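## Task

Pull the red mint tin out from beneath the desk and place it completely inside the tote, with the tote standing upright at the end. All other items must stay in their own totes. The utility cart and coffee table must finish upright, otherwise the task fails. The robot must not topple or finish leaning, which also fails it. The result only counts if it stays in place without the robot holding it.

## Robot and tools

Robot: a Hello Robot Stretch 4 with one arm. It has an omni-wheel base, a lift that slides up a mast, a telescoping arm reaching forward, a three-joint wrist (yaw, pitch, roll) and a two-finger gripper. It stands about 1.6 m tall; the base rim lies within 0.23 m of the base origin. Loose objects may occasionally get nudged by something else in the scene.

Frames: the base frame sits on the floor below the base centre, x forward, y left, z up. hand_pose is reported in this frame and marks a point between the open fingertips; with all wrist joints at zero its axes line up with the base frame. Its printed position can be slightly off. The odometry frame is where the base frame was when the scene began.

execute_actions(actions, cameras): actions is a list holding exactly one action, or empty to just read state and images. An action contains "base", "joints", or both, plus optional "pace" and "contact_limits"; alternatively it is {"end_of_arm": "enable_torque"} on its own. All motions in one action start at once and may finish at different times.
- base: exactly one relative move from where the base last reported itself. translate_m: straight drive in metres, forward positive, -2 to 2. strafe_m: sideways in metres, left positive, -2 to 2. rotate_rad: turn in place in radians, counter-clockwise (left) positive, -3.2 to 3.2.
- joints: an object of absolute targets by name (not offsets). lift_m 0 to 1.2 m; arm_m 0 to 0.55 m (extension); wrist_yaw_rad -1.134 to 4.276 (0 points ahead, positive turns left, 3.14 is folded back, above 3.4 the arm may block it); wrist_pitch_rad -1.117 to 4.259 (0 level, 1.57 pointing down); wrist_roll_rad -1.117 to 4.259 (0 puts the fingers level with each other, positive turns clockwise viewed from behind); gripper_m -0.038 to 0.141 m, the fingertip gap (negative values press the tips together). Done tolerances: lift and arm ±0.004, yaw and roll ±0.02, pitch ±0.05, gripper ±0.004. Out-of-range joint targets are clipped and reported; any other bad value or unknown key rejects the call and nothing moves.
- pace: "slow", "default", "fast" or "max". Base top speeds are 0.1/0.3/0.4/0.6 m/s and 1/2/3/4 rad/s; with the lift above 0.2 they are reduced further, down to 0.3 m/s and 1 rad/s at full height.
- contact_limits: only {"arm_m": value}, 0 (gentlest) to 0.75 (firmest), default 0.5; the arm stops when it pushes harder.
- cameras: list from head_camera, head_left_camera, head_right_camera, wrist_camera, all; omitted, null or ["all"] gives every camera, [] gives none. The pictures line lists image order.
Each action lasts at most 15 s. A joint or base left out of an action may still be driving toward an earlier target. If a result reports a stop, later motion calls in the same reply are skipped.

wait(seconds): 0 to 10; commands nothing and returns state and images.
zoom_image(camera, region): region [x0, y0, x1, y1] in pixels of that camera's latest full image, origin top-left, at most 504 by 504.
read_manual(section): only licence texts; no motion.
finished_scene(scene): integer scene number, 1 to 2; ends that scene irreversibly and reports success. The goal must hold without the robot's help. Replying without a tool call ends everything.

Cameras: head_camera looks forward and down from the mast top (turn the base to look elsewhere). head_left_camera and head_right_camera are fisheyes either side looking more steeply down and showing the base and arm. wrist_camera looks along the fingers, tips near the bottom of its image.

Result lines: lidar_m gives 12 distances in metres from the base origin, 30-degree sectors, first straight ahead then counter-clockwise (4th left, 7th behind, 10th right); "-" means nothing seen or closer than 0.25 m. It covers roughly 0.15 m up to robot height, so table tops register; it may miss glass, thin legs and things behind. wrist_depth_mm is a 7x7 grid of median depths, 100 to 2000 mm, "-" for invalid; the robot's own parts appear. base_odometry counts wheel rotation, so slip looks like travel; heading runs -3.142 to 3.142, left positive. If turned_by_wheels and turned_by_imu differ by over about 0.1 rad, a collision or slip likely occurred and heading is off by roughly their difference. base_tilt in degrees, forward and right positive, with a fixed bias up to 1.5. motor_effort is percent of maximum, positive toward larger joint values, peak in brackets; biases of a few percent and noise apply. For wheel_0/1/2 positive means turning right. A load in a level gripper shifts wrist_pitch effort away from 0.

Statuses: "done"; "off_target" (stopped short, may still push); "contact_stop_at_<key>" (hit something; that lift, arm or wheels go slack, a slack lift may sag); "limit_stop_at_<name>", including own_body (self-collision; can happen with pitch below -0.2 and roll below -0.4 or above 4) and tilt (leaning over 6 degrees; lift, arm, wheels go slack and ignore commands); "torque_fault" (a wrist or gripper motor overloaded and went limp, e.g. gripper pushed into something or over about 2 kg held level; send enable_torque). After a stop the old target is dropped. on_its_own lists uncommanded behaviour; "held at" is the held target, not the position.

Gripping: command gripper_m below the object's width; tighter squeezes harder and pulls the object toward the wrist by up to a third of the shortfall. Neither the reading nor "done" proves a grasp; a firm squeeze shows as a gripper effort change. Fingertips pressed on a surface can stick; lift up.

Start tip: send lift_m 0.4 with wrist_yaw_rad 0 together to unfold the wrist.

Avoid: driving or turning with over 1 kg held and arm_m above 0.2, especially fast; steady hard pushes or pulls, worse with the gripper high; dropping, slamming or knocking things over; torque faults. Shorter robot motion time is better; thinking time does not count, but the robot keeps its last command while you think.

Each tool is called after "Emit:" as name([rows], argument=value, ...), one row to a line, values as JSON.

## Session

I'll start by looking at the current state and the cameras.

Emit:
execute_actions(actions=[])

Scene clock: 0.00 s.
base_odometry: x=+0.000 y=+0.000 heading=+0.000 (m, m, rad; odometry frame)
turned_by_wheels: +0.000 (rad since the last result)
turned_by_imu: +0.000 (rad since the last result)
base_tilt: forward=+0.1 right=+0.4 (deg)
lidar_m: 1.27 1.80 2.82 1.97 2.47 1.39 1.34 1.42 1.25 1.17 1.26 2.03
base_status: not commanded
joint_positions: lift_m=+0.187 arm_m=-0.002 wrist_yaw_rad=+3.107 wrist_pitch_rad=-0.013 wrist_roll_rad=+0.005 gripper_m=+0.057
joint_status: not commanded
motor_effort: lift_m=+19 arm_m=+0 wrist_yaw_rad=+0 wrist_pitch_rad=-8 wrist_roll_rad=+1 gripper_m=-3 wheel_0=+1 wheel_1=+0 wheel_2=+0 (%)
hand_pose: x=-0.1161 y=+0.0975 z=+0.3690 quat_wxyz=(+0.017, +0.007, +0.003, +1.000) (m; base frame)
wrist_depth_mm: - 148 1863 1863 1921 1808 1863 / - 123 195 1863 1863 1863 1808 / - 117 153 1921 1921 1808 1863 / - 133 190 1808 1863 1863 1756 / 145 1863 1863 1863 1863 1808 1808 / 788 1618 1430 1397 202 1397 1397 / 891 1025 891 931 960 831 931
pictures: head_camera, head_left_camera, head_right_camera, wrist_camera
Images, in order (width x height): head_camera 420x560, head_left_camera 420x672, head_right_camera 420x672, wrist_camera 616x392.

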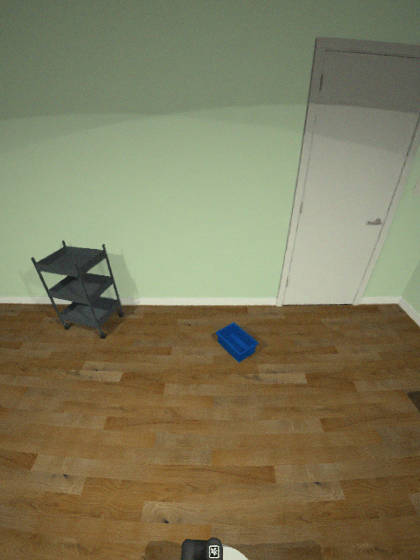

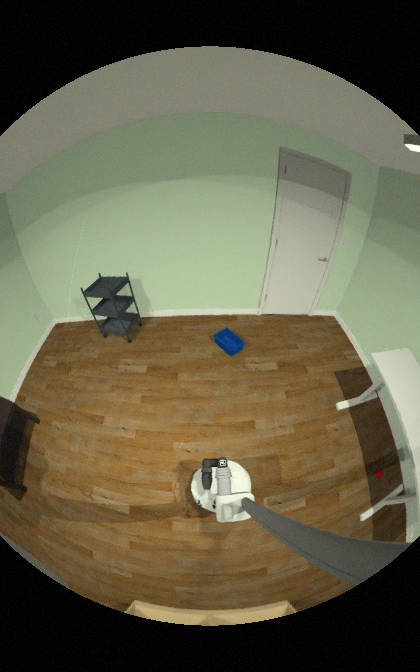

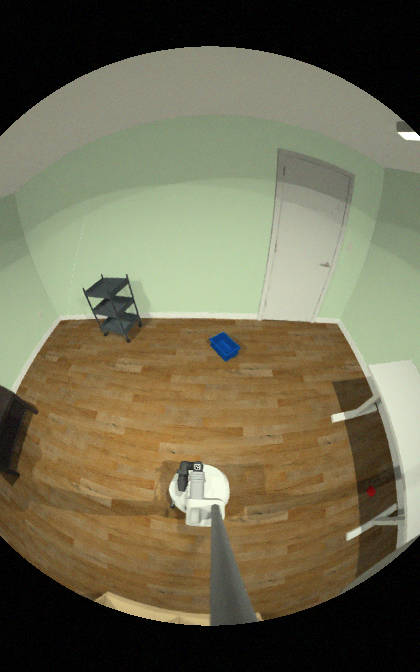

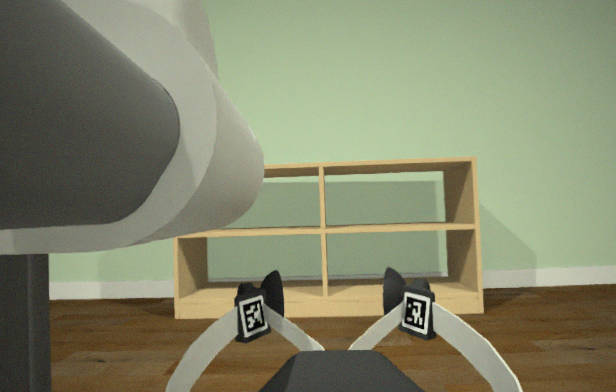

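Emit:
zoom_image(camera="head_right_camera", region=[300, 340, 420, 580])

Emit:
zoom_image(camera="head_camera", region=[180, 300, 300, 390])

Region (300, 340, 420, 580) of head_right_camera's 420x672 image, scaled by 2.100, with more detail than that image has.

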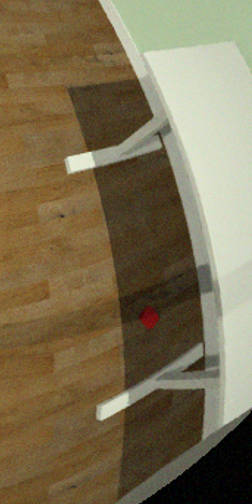

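Region (180, 300, 300, 390) of head_camera's 420x560 image, scaled by 4.200, with more detail than that image has; it fills the top 378 rows of this view, and the rest is white.

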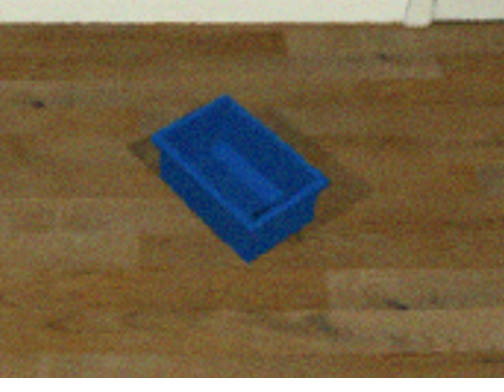

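Emit:
execute_actions([
  {"base": {"rotate_rad": -1.65}, "joints": {"lift_m": 0.4, "wrist_yaw_rad": 0, "gripper_m": 0.12}, "pace": "fast"},
])

Scene clock: 11.20 s.
base_odometry: x=+0.000 y=+0.000 heading=-1.650 (m, m, rad; odometry frame)
turned_by_wheels: -1.650 (rad since the last result)
turned_by_imu: -1.672 (rad since the last result)
base_tilt: forward=+0.0 right=+0.4 (deg)
lidar_m: 1.19 1.24 2.06 1.28 1.81 2.16 1.98 2.06 1.40 1.33 1.37 1.27
base_status: done
joint_positions: lift_m=+0.400 arm_m=-0.002 wrist_yaw_rad=+0.000 wrist_pitch_rad=-0.013 wrist_roll_rad=+0.005 gripper_m=+0.120
joint_status: all done
motor_effort: lift_m=+24(30) arm_m=+0(0) wrist_yaw_rad=+0(4) wrist_pitch_rad=-5(9) wrist_roll_rad=+0(0) gripper_m=+2(2) wheel_0=+3(9) wheel_1=+1(8) wheel_2=+1(7) (%)
hand_pose: x=+0.4576 y=-0.0873 z=+0.5816 quat_wxyz=(+1.000, +0.003, -0.007, +0.000) (m; base frame)
wrist_depth_mm: 1756 1756 1756 1756 1808 1863 1756 / 1808 1808 1756 1808 1756 1808 1808 / 1708 1756 1708 1756 1756 1756 1756 / 1661 1336 1708 1756 1281 1397 1756 / 1756 1708 1808 1708 1708 1863 1808 / 1661 1756 214 1708 1756 201 1756 / 1537 1308 1397 158 1430 1336 1366
pictures: head_camera, head_left_camera, head_right_camera, wrist_camera
Images, in order (width x height): head_camera 420x560, head_left_camera 420x672, head_right_camera 420x672, wrist_camera 616x392.

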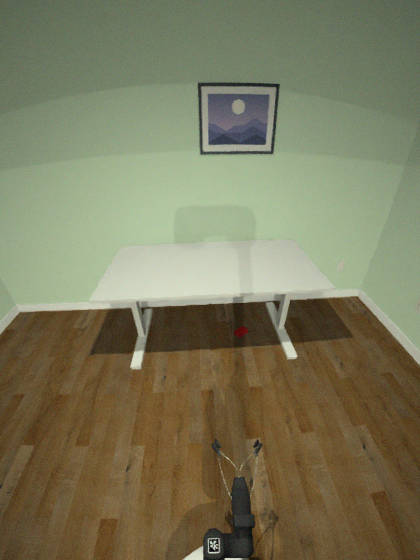

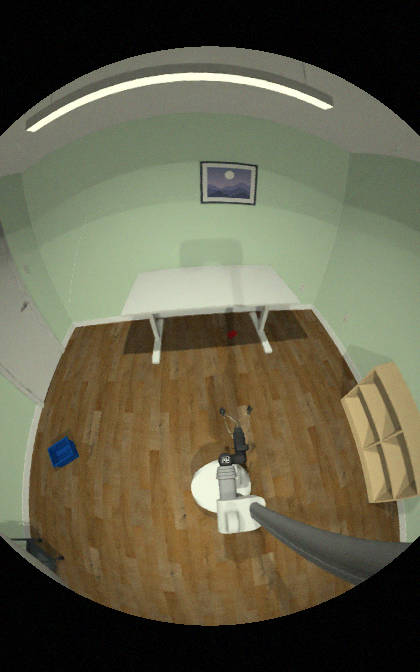

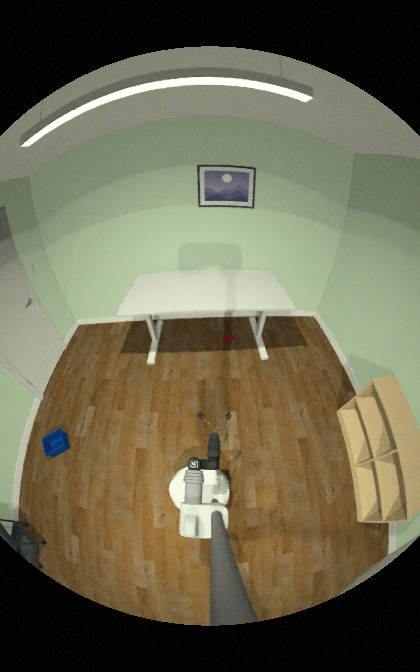

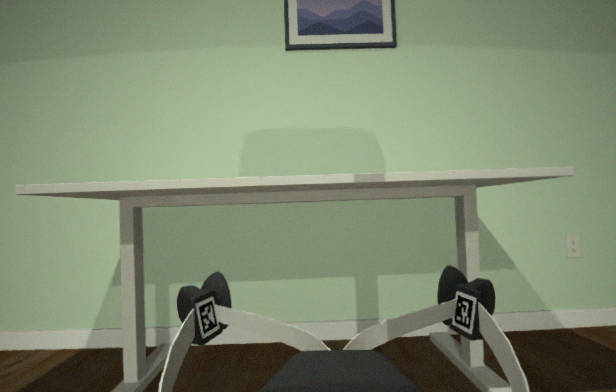

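Emit:
zoom_image(camera="head_camera", region=[200, 300, 290, 360])

Region (200, 300, 290, 360) of head_camera's 420x560 image, scaled by 5.600, with more detail than that image has.

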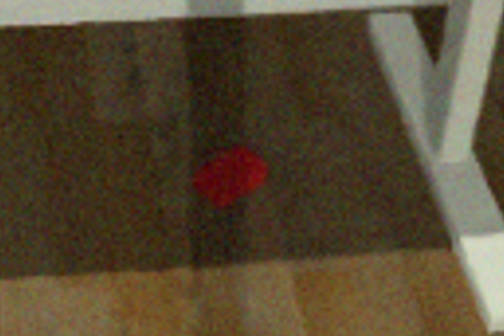

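Emit:
execute_actions([
  {"base": {"translate_m": 0.9}, "joints": {"lift_m": 0.25, "wrist_pitch_rad": 0.85}, "pace": "max"},
])

Scene clock: 92.73 s.
base_odometry: x=-0.070 y=-0.897 heading=-1.649 (m, m, rad; odometry frame)
turned_by_wheels: +0.000 (rad since the last result)
turned_by_imu: -0.006 (rad since the last result)
base_tilt: forward=+0.1 right=+0.5 (deg)
lidar_m: 0.30 0.30 0.41 2.00 1.48 2.48 2.90 2.00 1.34 1.36 0.49 0.33
base_status: done
joint_positions: lift_m=+0.250 arm_m=-0.002 wrist_yaw_rad=+0.000 wrist_pitch_rad=+0.852 wrist_roll_rad=+0.005 gripper_m=+0.120
joint_status: all done
motor_effort: lift_m=+16(19) arm_m=+0(0) wrist_yaw_rad=+0(1) wrist_pitch_rad=-4(7) wrist_roll_rad=+1(0) gripper_m=-1(1) wheel_0=+1(7) wheel_1=+0(9) wheel_2=+2(15) (%)
hand_pose: x=+0.3592 y=-0.0874 z=+0.2114 quat_wxyz=(+0.911, +0.002, +0.413, -0.001) (m; base frame)
wrist_depth_mm: 820 820 831 842 842 831 842 / 842 831 798 778 759 732 691 / 707 683 668 654 627 609 609 / 603 585 569 564 539 539 530 / 521 508 500 496 484 477 466 / 455 452 215 442 433 202 418 / 413 410 397 158 387 375 379
pictures: head_camera, head_left_camera, head_right_camera, wrist_camera
Images, in order (width x height): head_camera 420x560, head_left_camera 420x672, head_right_camera 420x672, wrist_camera 616x392.

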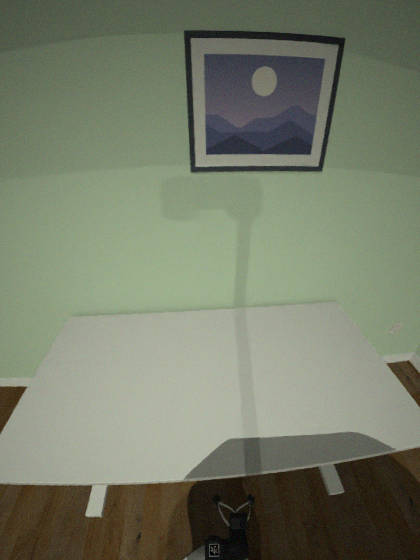

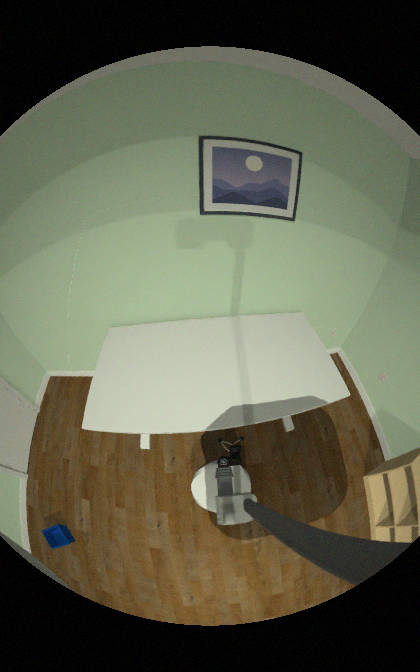

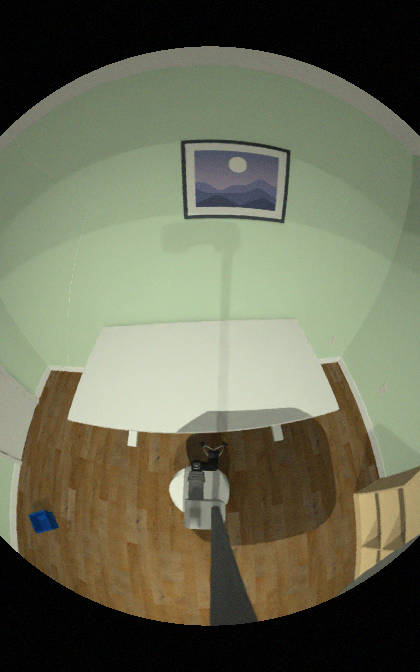

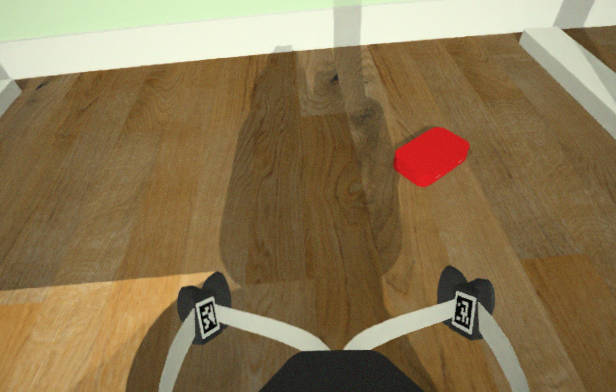

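Emit:
zoom_image(camera="wrist_camera", region=[360, 100, 500, 210])

Region (360, 100, 500, 210) of wrist_camera's 616x392 image, scaled by 3.600; it fills the top 396 rows of this view, and the rest is white.

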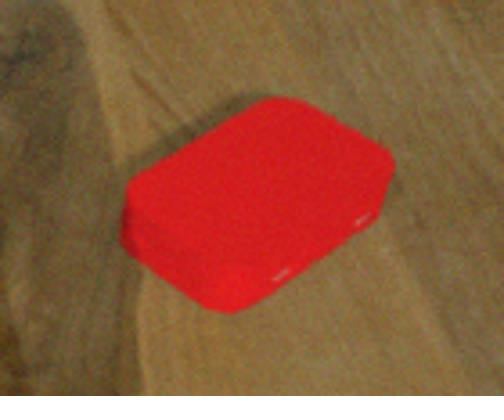

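Emit:
execute_actions([
  {"base": {"strafe_m": -0.145}, "joints": {"arm_m": 0.5, "wrist_pitch_rad": 1.15, "wrist_roll_rad": 0.87}, "pace": "fast"},
], cameras=["wrist_camera", "head_right_camera"])

Emit:
execute_actions([
  {"joints": {"wrist_pitch_rad": 1.57}, "pace": "fast"},
], cameras=["wrist_camera"])

Scene clock: 189.40 s.
base_odometry: x=-0.215 y=-0.886 heading=-1.649 (m, m, rad; odometry frame)
turned_by_wheels: +0.000 (rad since the last result)
turned_by_imu: -0.001 (rad since the last result)
base_tilt: forward=+0.0 right=+0.5 (deg)
lidar_m: 0.31 0.33 0.44 2.16 1.61 2.56 2.89 1.78 1.23 1.25 0.48 0.33
base_status: done
joint_positions: lift_m=+0.250 arm_m=+0.499 wrist_yaw_rad=+0.000 wrist_pitch_rad=+1.151 wrist_roll_rad=+0.870 gripper_m=+0.120
joint_status: all done
motor_effort: lift_m=+17(16) arm_m=+8(11) wrist_yaw_rad=-1(1) wrist_pitch_rad=-2(5) wrist_roll_rad=+1(3) gripper_m=+0(1) wheel_0=+1(13) wheel_1=+0(11) wheel_2=+0(0) (%)
hand_pose: x=+0.7872 y=-0.0874 z=+0.1650 quat_wxyz=(+0.761, +0.353, +0.494, -0.229) (m; base frame)
wrist_depth_mm: 336 392 459 496 449 402 368 / 359 424 500 469 427 389 362 / 387 449 492 445 407 375 349 / 418 484 473 427 389 357 334 / 439 488 449 407 377 345 325 / 480 469 216 389 357 201 314 / 484 442 404 158 334 297 303
pictures: head_right_camera, wrist_camera
Images, in order (width x height): head_right_camera 420x672, wrist_camera 616x392.

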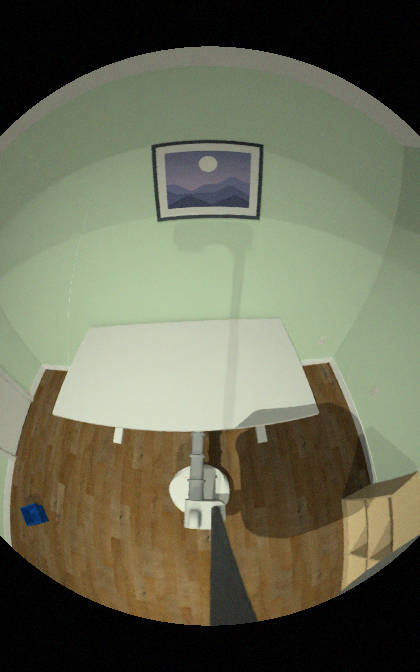

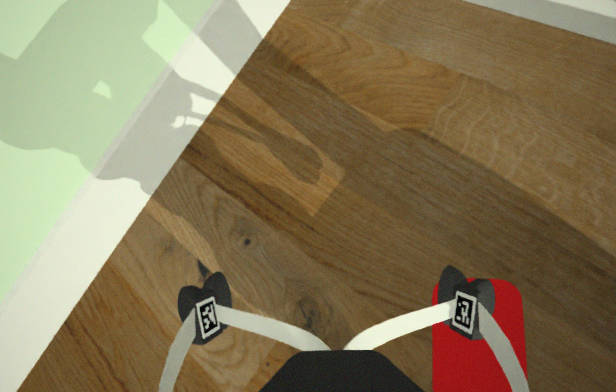

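Scene clock: 190.17 s.
base_odometry: x=-0.215 y=-0.886 heading=-1.649 (m, m, rad; odometry frame)
turned_by_wheels: +0.000 (rad since the last result)
turned_by_imu: +0.000 (rad since the last result)
base_tilt: forward=+0.0 right=+0.4 (deg)
lidar_m: 0.31 0.30 0.43 2.16 1.62 2.56 2.90 1.76 1.23 1.21 0.48 0.32
base_status: not commanded
joint_positions: lift_m=+0.250 arm_m=+0.499 wrist_yaw_rad=+0.000 wrist_pitch_rad=+1.570 wrist_roll_rad=+0.870 gripper_m=+0.120
joint_status: all done
motor_effort: lift_m=+17(17) arm_m=+7(7) wrist_yaw_rad=+0(1) wrist_pitch_rad=+3(5) wrist_roll_rad=+1(1) gripper_m=-1(0) wheel_0=+1(1) wheel_1=+0(0) wheel_2=+0(0) (%)
hand_pose: x=+0.6699 y=-0.0874 z=+0.1399 quat_wxyz=(+0.642, +0.298, +0.641, -0.298) (m; base frame)
wrist_depth_mm: 377 377 370 366 368 359 357 / 377 373 366 370 364 359 355 / 375 373 368 364 362 359 353 / 373 368 366 338 359 359 355 / 370 368 366 336 359 353 353 / 368 364 215 362 355 202 351 / 366 366 362 158 355 355 347
pictures: wrist_camera
Images, in order (width x height): wrist_camera 616x392.

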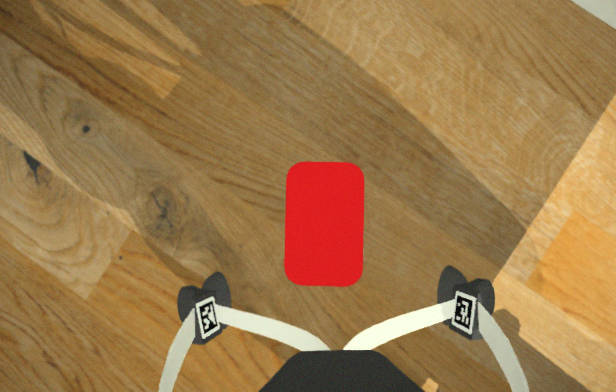

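Emit:
execute_actions([
  {"base": {"strafe_m": -0.023}, "joints": {"arm_m": 0.523, "lift_m": 0.16}, "pace": "default"},
], cameras=["wrist_camera"])

Scene clock: 226.63 s.
base_odometry: x=-0.238 y=-0.884 heading=-1.649 (m, m, rad; odometry frame)
turned_by_wheels: +0.000 (rad since the last result)
turned_by_imu: -0.001 (rad since the last result)
base_tilt: forward=+0.1 right=+0.5 (deg)
lidar_m: 0.31 0.31 0.43 2.19 1.64 2.54 2.89 1.69 1.20 1.24 0.50 0.32
base_status: done
joint_positions: lift_m=+0.160 arm_m=+0.522 wrist_yaw_rad=+0.000 wrist_pitch_rad=+1.570 wrist_roll_rad=+0.870 gripper_m=+0.120
joint_status: all done
motor_effort: lift_m=+13(14) arm_m=+7(4) wrist_yaw_rad=+0(1) wrist_pitch_rad=-1(2) wrist_roll_rad=+2(1) gripper_m=+1(0) wheel_0=-1(10) wheel_1=+0(9) wheel_2=+0(0) (%)
hand_pose: x=+0.6927 y=-0.0874 z=+0.0501 quat_wxyz=(+0.642, +0.298, +0.641, -0.298) (m; base frame)
wrist_depth_mm: 286 283 282 277 276 273 271 / 285 281 279 276 273 272 270 / 282 279 277 276 273 271 267 / 281 279 277 273 272 268 267 / 279 278 276 246 271 268 266 / 277 276 215 246 245 202 265 / 277 276 272 158 268 266 264
pictures: wrist_camera
Images, in order (width x height): wrist_camera 616x392.

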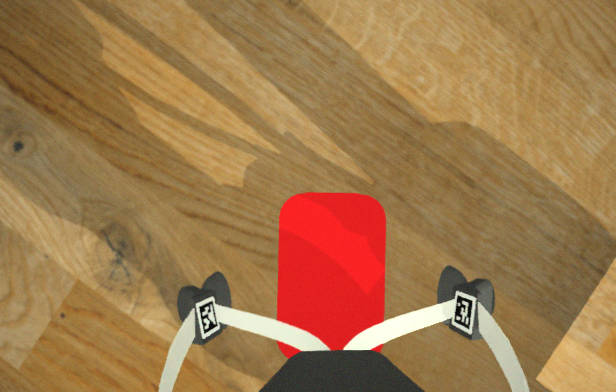

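Emit:
execute_actions([
  {"joints": {"lift_m": 0.141, "gripper_m": 0.09}, "pace": "default"},
], cameras=["wrist_camera"])

Scene clock: 234.30 s.
base_odometry: x=-0.238 y=-0.884 heading=-1.649 (m, m, rad; odometry frame)
turned_by_wheels: +0.000 (rad since the last result)
turned_by_imu: +0.000 (rad since the last result)
base_tilt: forward=-0.1 right=+0.4 (deg)
lidar_m: 0.31 0.31 0.43 2.18 1.66 2.55 2.88 1.72 1.21 1.24 0.49 0.33
base_status: not commanded
joint_positions: lift_m=+0.141 arm_m=+0.522 wrist_yaw_rad=+0.000 wrist_pitch_rad=+1.570 wrist_roll_rad=+0.870 gripper_m=+0.090
joint_status: all done
motor_effort: lift_m=+13(17) arm_m=+8(8) wrist_yaw_rad=+0(0) wrist_pitch_rad=-1(0) wrist_roll_rad=+1(1) gripper_m=+0(2) wheel_0=-1(0) wheel_1=+0(0) wheel_2=+0(0) (%)
hand_pose: x=+0.6927 y=-0.0874 z=+0.0312 quat_wxyz=(+0.642, +0.298, +0.641, -0.298) (m; base frame)
wrist_depth_mm: 265 264 262 257 256 254 252 / 265 263 258 258 255 253 251 / 263 260 259 256 254 251 250 / 262 260 256 254 252 250 249 / 260 258 256 228 251 250 248 / 262 256 221 226 226 248 247 / 258 255 255 165 250 247 246
pictures: wrist_camera
Images, in order (width x height): wrist_camera 616x392.

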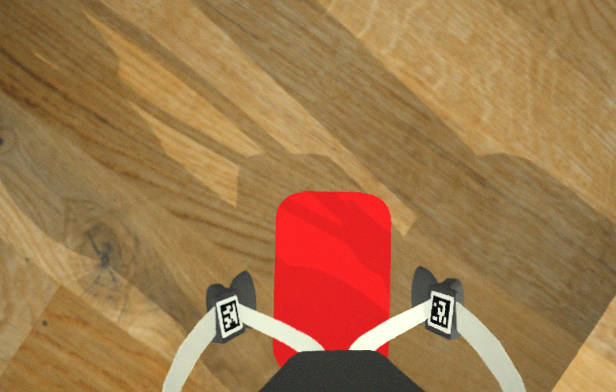

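Emit:
zoom_image(camera="wrist_camera", region=[180, 170, 490, 392])

Region (180, 170, 490, 392) of wrist_camera's 616x392 image, scaled by 1.626; it fills the top 361 rows of this view, and the rest is white.

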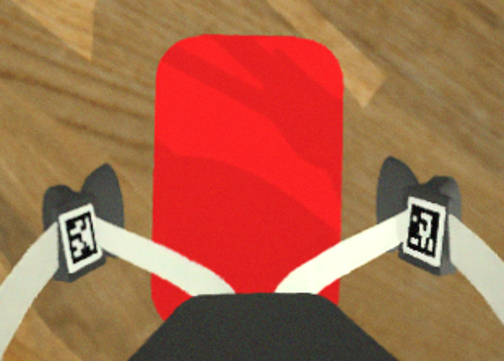

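Emit:
execute_actions([
  {"joints": {"gripper_m": 0.025}, "pace": "default"},
], cameras=["wrist_camera"])

Scene clock: 245.60 s.
base_odometry: x=-0.238 y=-0.884 heading=-1.649 (m, m, rad; odometry frame)
turned_by_wheels: +0.000 (rad since the last result)
turned_by_imu: +0.000 (rad since the last result)
base_tilt: forward=+0.1 right=+0.5 (deg)
lidar_m: 0.31 0.31 0.41 2.17 1.65 2.55 2.89 1.70 1.20 1.24 0.49 0.34
base_status: not commanded
joint_positions: lift_m=+0.141 arm_m=+0.522 wrist_yaw_rad=+0.000 wrist_pitch_rad=+1.570 wrist_roll_rad=+0.870 gripper_m=+0.025
joint_status: all done
motor_effort: lift_m=+14(14) arm_m=+8(8) wrist_yaw_rad=+0(0) wrist_pitch_rad=+1(0) wrist_roll_rad=+1(1) gripper_m=-22(17) wheel_0=-1(1) wheel_1=+0(0) wheel_2=+0(0) (%)
hand_pose: x=+0.6928 y=-0.0874 z=+0.0311 quat_wxyz=(+0.642, +0.298, +0.641, -0.298) (m; base frame)
wrist_depth_mm: 266 263 260 258 255 253 252 / 263 260 258 257 254 252 250 / 263 260 257 256 253 252 249 / 263 259 257 253 253 251 249 / 259 258 256 219 250 248 248 / 260 257 210 218 211 247 247 / 259 256 253 153 248 246 246
pictures: wrist_camera
Images, in order (width x height): wrist_camera 616x392.

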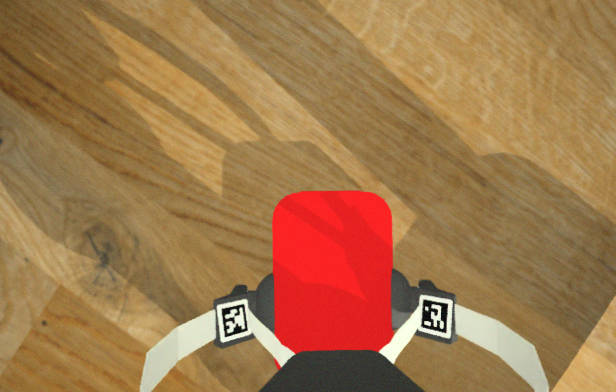

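Emit:
execute_actions([
  {"base": {"rotate_rad": 2.088}, "joints": {"lift_m": 0.26, "arm_m": 0.2, "wrist_roll_rad": 1.35}, "pace": "default"},
])

Scene clock: 323.57 s.
base_odometry: x=-0.238 y=-0.884 heading=+0.438 (m, m, rad; odometry frame)
turned_by_wheels: +2.087 (rad since the last result)
turned_by_imu: +2.116 (rad since the last result)
base_tilt: forward=-0.1 right=+0.5 (deg)
lidar_m: 1.62 2.57 2.85 1.75 1.21 1.21 0.49 0.32 0.31 0.29 0.42 2.16
base_status: done
joint_positions: lift_m=+0.260 arm_m=+0.201 wrist_yaw_rad=+0.000 wrist_pitch_rad=+1.570 wrist_roll_rad=+1.350 gripper_m=+0.025
joint_status: all done
motor_effort: lift_m=+24(25) arm_m=-8(12) wrist_yaw_rad=-1(1) wrist_pitch_rad=+2(2) wrist_roll_rad=+1(3) gripper_m=-21(18) wheel_0=-4(8) wheel_1=-2(9) wheel_2=-1(8) (%)
hand_pose: x=+0.3726 y=-0.0874 z=+0.1493 quat_wxyz=(+0.552, +0.442, +0.552, -0.442) (m; base frame)
wrist_depth_mm: 387 387 384 382 377 373 368 / 387 382 379 382 375 373 373 / 384 384 377 377 373 370 370 / 382 379 377 375 370 368 366 / 382 377 375 220 368 366 364 / 375 375 209 218 211 366 307 / 377 375 368 154 364 364 251
pictures: head_camera, head_left_camera, head_right_camera, wrist_camera
Images, in order (width x height): head_camera 420x560, head_left_camera 420x672, head_right_camera 420x672, wrist_camera 616x392.

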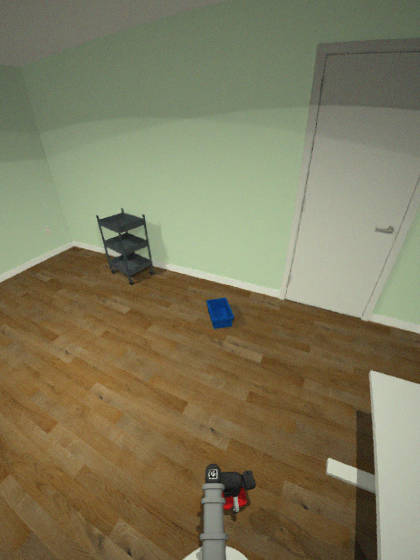

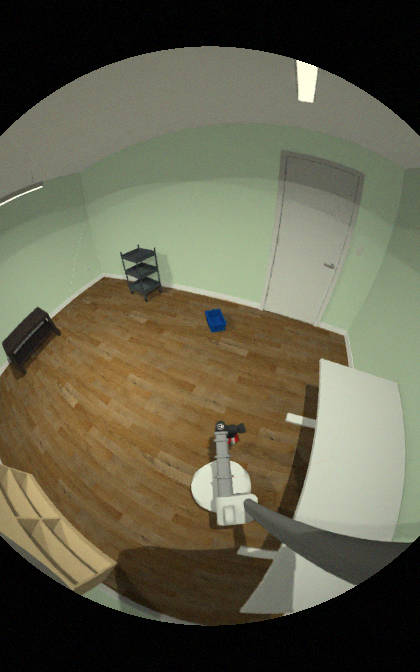

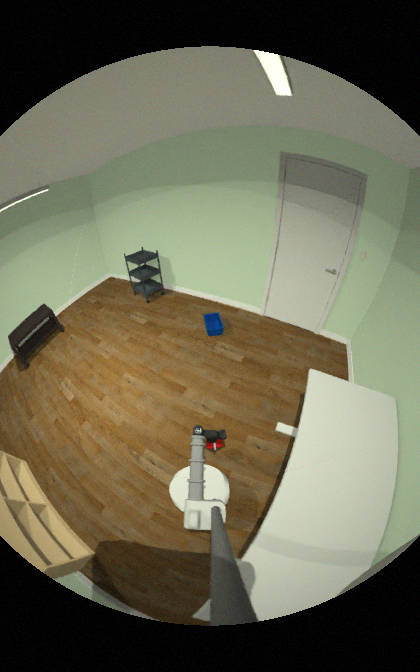

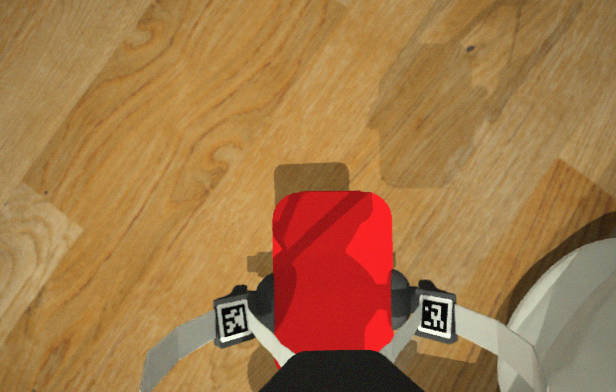

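Emit:
zoom_image(camera="head_camera", region=[180, 280, 260, 340])

Region (180, 280, 260, 340) of head_camera's 420x560 image, scaled by 6.300, with more detail than that image has; it fills the top 378 rows of this view, and the rest is white.

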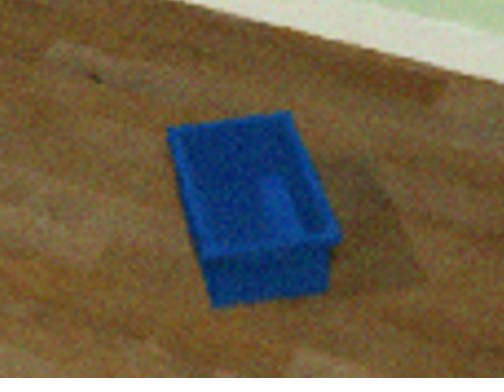

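Emit:
execute_actions([
  {"base": {"translate_m": 1.27}, "joints": {"lift_m": 0.34, "arm_m": 0.3}, "pace": "max"},
])

Scene clock: 353.13 s.
base_odometry: x=+0.912 y=-0.345 heading=+0.439 (m, m, rad; odometry frame)
turned_by_wheels: +0.000 (rad since the last result)
turned_by_imu: -0.008 (rad since the last result)
base_tilt: forward=+0.1 right=+0.4 (deg)
lidar_m: 0.34 1.42 3.06 2.40 2.40 2.28 1.40 0.92 0.90 1.63 1.08 0.42
base_status: done
joint_positions: lift_m=+0.340 arm_m=+0.299 wrist_yaw_rad=+0.000 wrist_pitch_rad=+1.570 wrist_roll_rad=+1.350 gripper_m=+0.025
joint_status: all done
motor_effort: lift_m=+22(30) arm_m=+7(7) wrist_yaw_rad=-1(1) wrist_pitch_rad=+0(3) wrist_roll_rad=+1(1) gripper_m=-19(21) wheel_0=+1(12) wheel_1=+1(6) wheel_2=+1(18) (%)
hand_pose: x=+0.4698 y=-0.0874 z=+0.2294 quat_wxyz=(+0.552, +0.442, +0.552, -0.442) (m; base frame)
wrist_depth_mm: 473 469 466 462 455 452 452 / 469 466 462 459 452 452 445 / 466 466 459 455 452 449 442 / 466 362 449 334 330 445 439 / 459 392 452 220 327 442 442 / 459 387 209 218 212 439 436 / 455 338 336 154 327 442 379
pictures: head_camera, head_left_camera, head_right_camera, wrist_camera
Images, in order (width x height): head_camera 420x560, head_left_camera 420x672, head_right_camera 420x672, wrist_camera 616x392.

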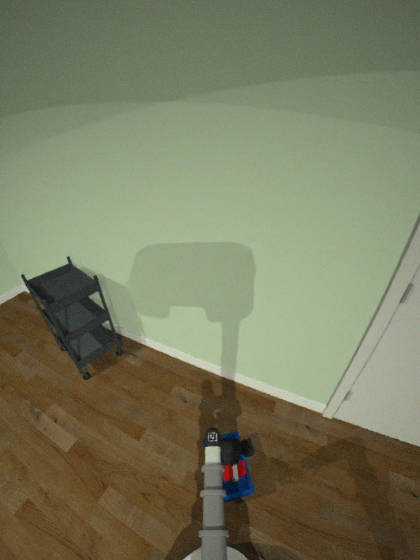

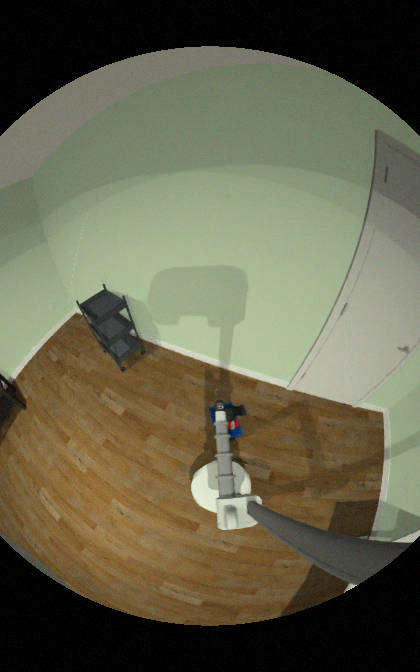

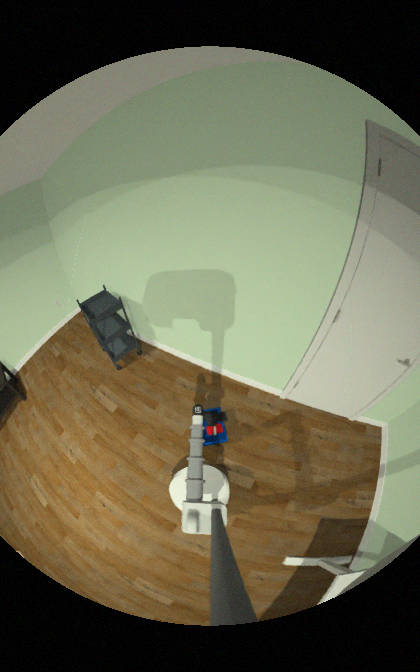

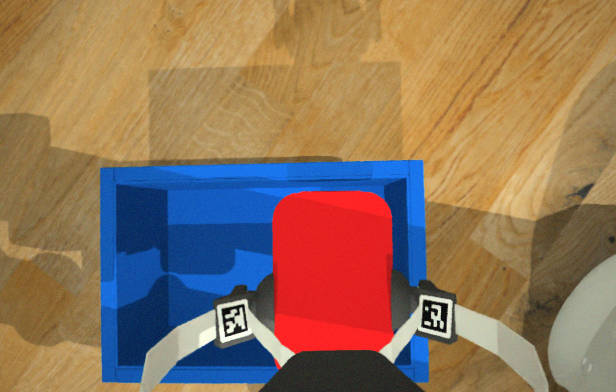

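Emit:
execute_actions([
  {"base": {"strafe_m": 0.021}, "joints": {"lift_m": 0.275, "arm_m": 0.351}, "pace": "default"},
], cameras=["wrist_camera", "head_camera"])

Scene clock: 384.70 s.
base_odometry: x=+0.903 y=-0.326 heading=+0.438 (m, m, rad; odometry frame)
turned_by_wheels: +0.000 (rad since the last result)
turned_by_imu: +0.000 (rad since the last result)
base_tilt: forward=+0.1 right=+0.3 (deg)
lidar_m: 0.48 1.42 3.05 2.34 2.40 2.27 1.43 0.95 0.91 1.67 1.11 0.40
base_status: done
joint_positions: lift_m=+0.275 arm_m=+0.350 wrist_yaw_rad=+0.000 wrist_pitch_rad=+1.570 wrist_roll_rad=+1.350 gripper_m=+0.025
joint_status: all done
motor_effort: lift_m=+14(24) arm_m=+8(10) wrist_yaw_rad=+0(0) wrist_pitch_rad=-1(1) wrist_roll_rad=+1(1) gripper_m=-19(19) wheel_0=+0(9) wheel_1=+0(8) wheel_2=+0(3) (%)
hand_pose: x=+0.5208 y=-0.0874 z=+0.1651 quat_wxyz=(+0.552, +0.442, +0.552, -0.442) (m; base frame)
wrist_depth_mm: 404 402 399 397 392 384 382 / 402 399 394 394 389 384 384 / 402 397 286 293 303 314 379 / 394 307 389 379 382 294 379 / 394 303 387 220 382 297 377 / 392 325 210 218 212 262 377 / 392 277 291 153 274 264 373
pictures: head_camera, wrist_camera
Images, in order (width x height): head_camera 420x560, wrist_camera 616x392.

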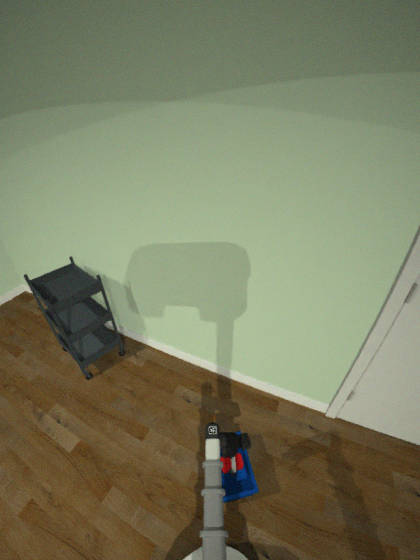

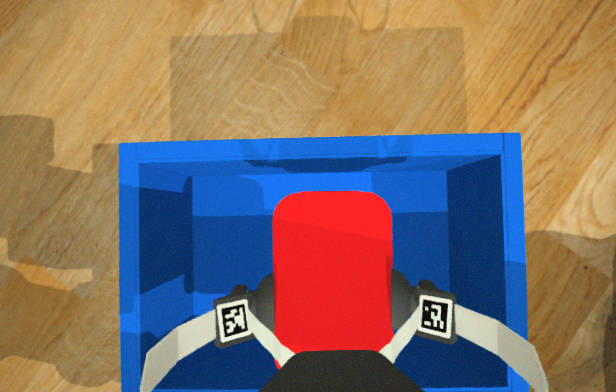

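Emit:
execute_actions([
  {"joints": {"lift_m": 0.146, "arm_m": 0.358}, "pace": "default"},
], cameras=["wrist_camera"])

Scene clock: 402.60 s.
base_odometry: x=+0.903 y=-0.326 heading=+0.438 (m, m, rad; odometry frame)
turned_by_wheels: +0.000 (rad since the last result)
turned_by_imu: +0.000 (rad since the last result)
base_tilt: forward=-0.1 right=+0.6 (deg)
lidar_m: 0.66 1.40 3.06 2.36 2.40 2.27 1.40 0.95 0.90 1.64 1.10 0.42
base_status: not commanded
joint_positions: lift_m=+0.146 arm_m=+0.357 wrist_yaw_rad=+0.000 wrist_pitch_rad=+1.570 wrist_roll_rad=+1.350 gripper_m=+0.025
joint_status: all done
motor_effort: lift_m=+14(16) arm_m=+8(8) wrist_yaw_rad=+0(0) wrist_pitch_rad=+0(1) wrist_roll_rad=+1(1) gripper_m=-22(20) wheel_0=+0(0) wheel_1=+0(1) wheel_2=+0(0) (%)
hand_pose: x=+0.5278 y=-0.0874 z=+0.0361 quat_wxyz=(+0.552, +0.442, +0.552, -0.442) (m; base frame)
wrist_depth_mm: 271 270 267 264 264 260 256 / 267 145 144 143 142 141 140 / 158 181 186 191 195 201 202 / 173 251 259 258 255 254 218 / 173 248 258 220 253 254 218 / 172 245 210 219 211 250 218 / 173 216 254 153 251 250 213
pictures: wrist_camera
Images, in order (width x height): wrist_camera 616x392.

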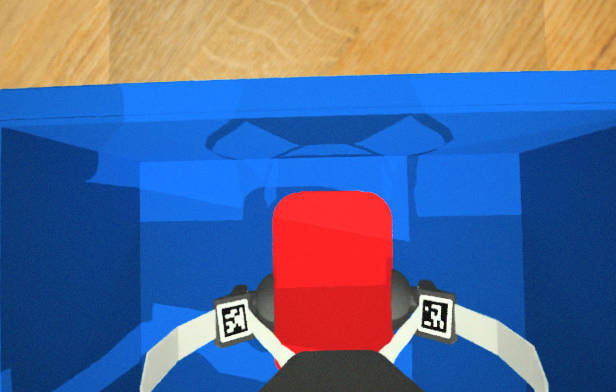

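Emit:
execute_actions([
  {"joints": {"gripper_m": 0.088}, "pace": "default"},
], cameras=["wrist_camera"])

Scene clock: 407.83 s.
base_odometry: x=+0.903 y=-0.326 heading=+0.438 (m, m, rad; odometry frame)
turned_by_wheels: +0.000 (rad since the last result)
turned_by_imu: +0.000 (rad since the last result)
base_tilt: forward=+0.2 right=+0.4 (deg)
lidar_m: 0.64 1.43 3.04 2.39 2.42 2.28 1.42 0.93 0.92 1.64 1.09 0.41
base_status: not commanded
joint_positions: lift_m=+0.146 arm_m=+0.357 wrist_yaw_rad=+0.000 wrist_pitch_rad=+1.570 wrist_roll_rad=+1.350 gripper_m=+0.088
joint_status: all done
motor_effort: lift_m=+14(14) arm_m=+8(8) wrist_yaw_rad=+0(1) wrist_pitch_rad=+2(1) wrist_roll_rad=+1(1) gripper_m=+1(19) wheel_0=+0(0) wheel_1=-1(0) wheel_2=+0(0) (%)
hand_pose: x=+0.5278 y=-0.0874 z=+0.0361 quat_wxyz=(+0.552, +0.442, +0.552, -0.442) (m; base frame)
wrist_depth_mm: 272 270 267 266 264 262 259 / 270 146 144 143 142 141 140 / 158 180 186 191 195 200 202 / 173 251 259 257 256 255 217 / 172 249 259 230 254 253 219 / 171 247 219 229 228 251 219 / 173 244 255 165 251 250 219
pictures: wrist_camera
Images, in order (width x height): wrist_camera 616x392.

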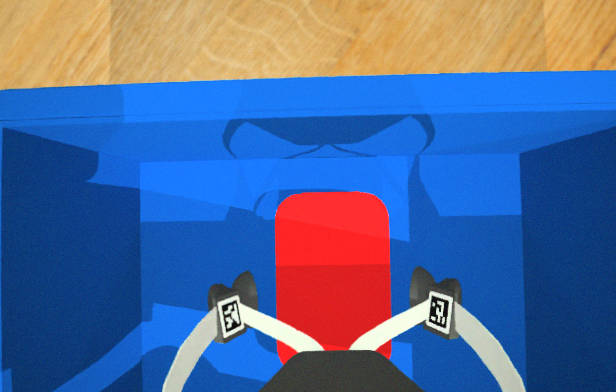

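Emit:
execute_actions([
  {"joints": {"lift_m": 0.28}, "pace": "fast"},
], cameras=["wrist_camera", "head_left_camera"])

Scene clock: 413.43 s.
base_odometry: x=+0.903 y=-0.326 heading=+0.438 (m, m, rad; odometry frame)
turned_by_wheels: +0.000 (rad since the last result)
turned_by_imu: +0.000 (rad since the last result)
base_tilt: forward=+0.1 right=+0.5 (deg)
lidar_m: 0.45 1.43 3.04 2.36 2.40 2.25 1.42 0.92 0.93 1.64 1.10 0.43
base_status: not commanded
joint_positions: lift_m=+0.280 arm_m=+0.357 wrist_yaw_rad=+0.000 wrist_pitch_rad=+1.570 wrist_roll_rad=+1.350 gripper_m=+0.088
joint_status: all done
motor_effort: lift_m=+24(27) arm_m=+8(8) wrist_yaw_rad=+0(0) wrist_pitch_rad=+0(0) wrist_roll_rad=+1(1) gripper_m=-1(3) wheel_0=+0(0) wheel_1=-1(1) wheel_2=+0(0) (%)
hand_pose: x=+0.5278 y=-0.0874 z=+0.1693 quat_wxyz=(+0.552, +0.442, +0.552, -0.442) (m; base frame)
wrist_depth_mm: 407 407 404 399 397 394 389 / 407 404 404 397 394 389 389 / 407 402 399 394 293 298 387 / 404 312 389 387 387 310 384 / 404 310 389 364 382 312 382 / 397 310 220 359 382 267 379 / 394 394 294 165 306 267 379
pictures: head_left_camera, wrist_camera
Images, in order (width x height): head_left_camera 420x672, wrist_camera 616x392.

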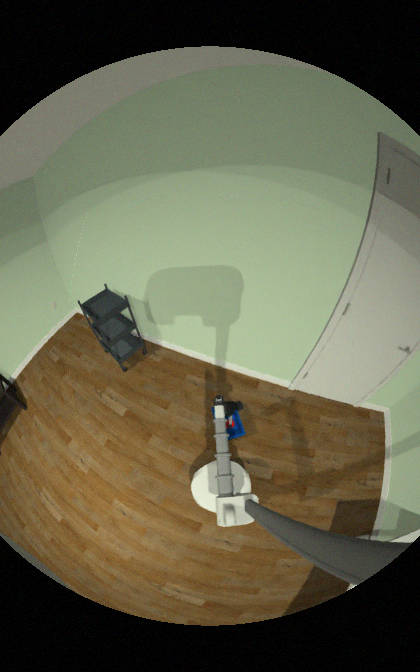

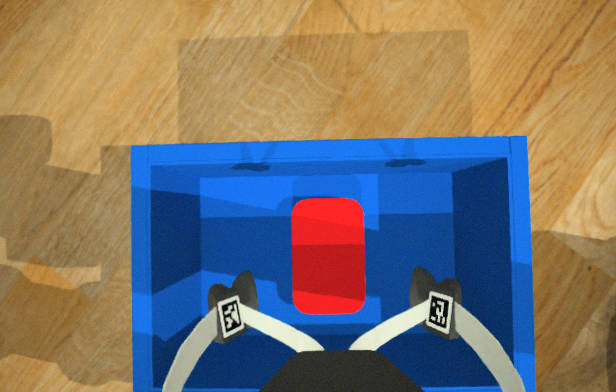

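The tin is lying flat inside the upright tote, and the gripper is clear of it, so I'll end scene 1.

Emit:
finished_scene(scene=1)

The scene is finished: the task was done.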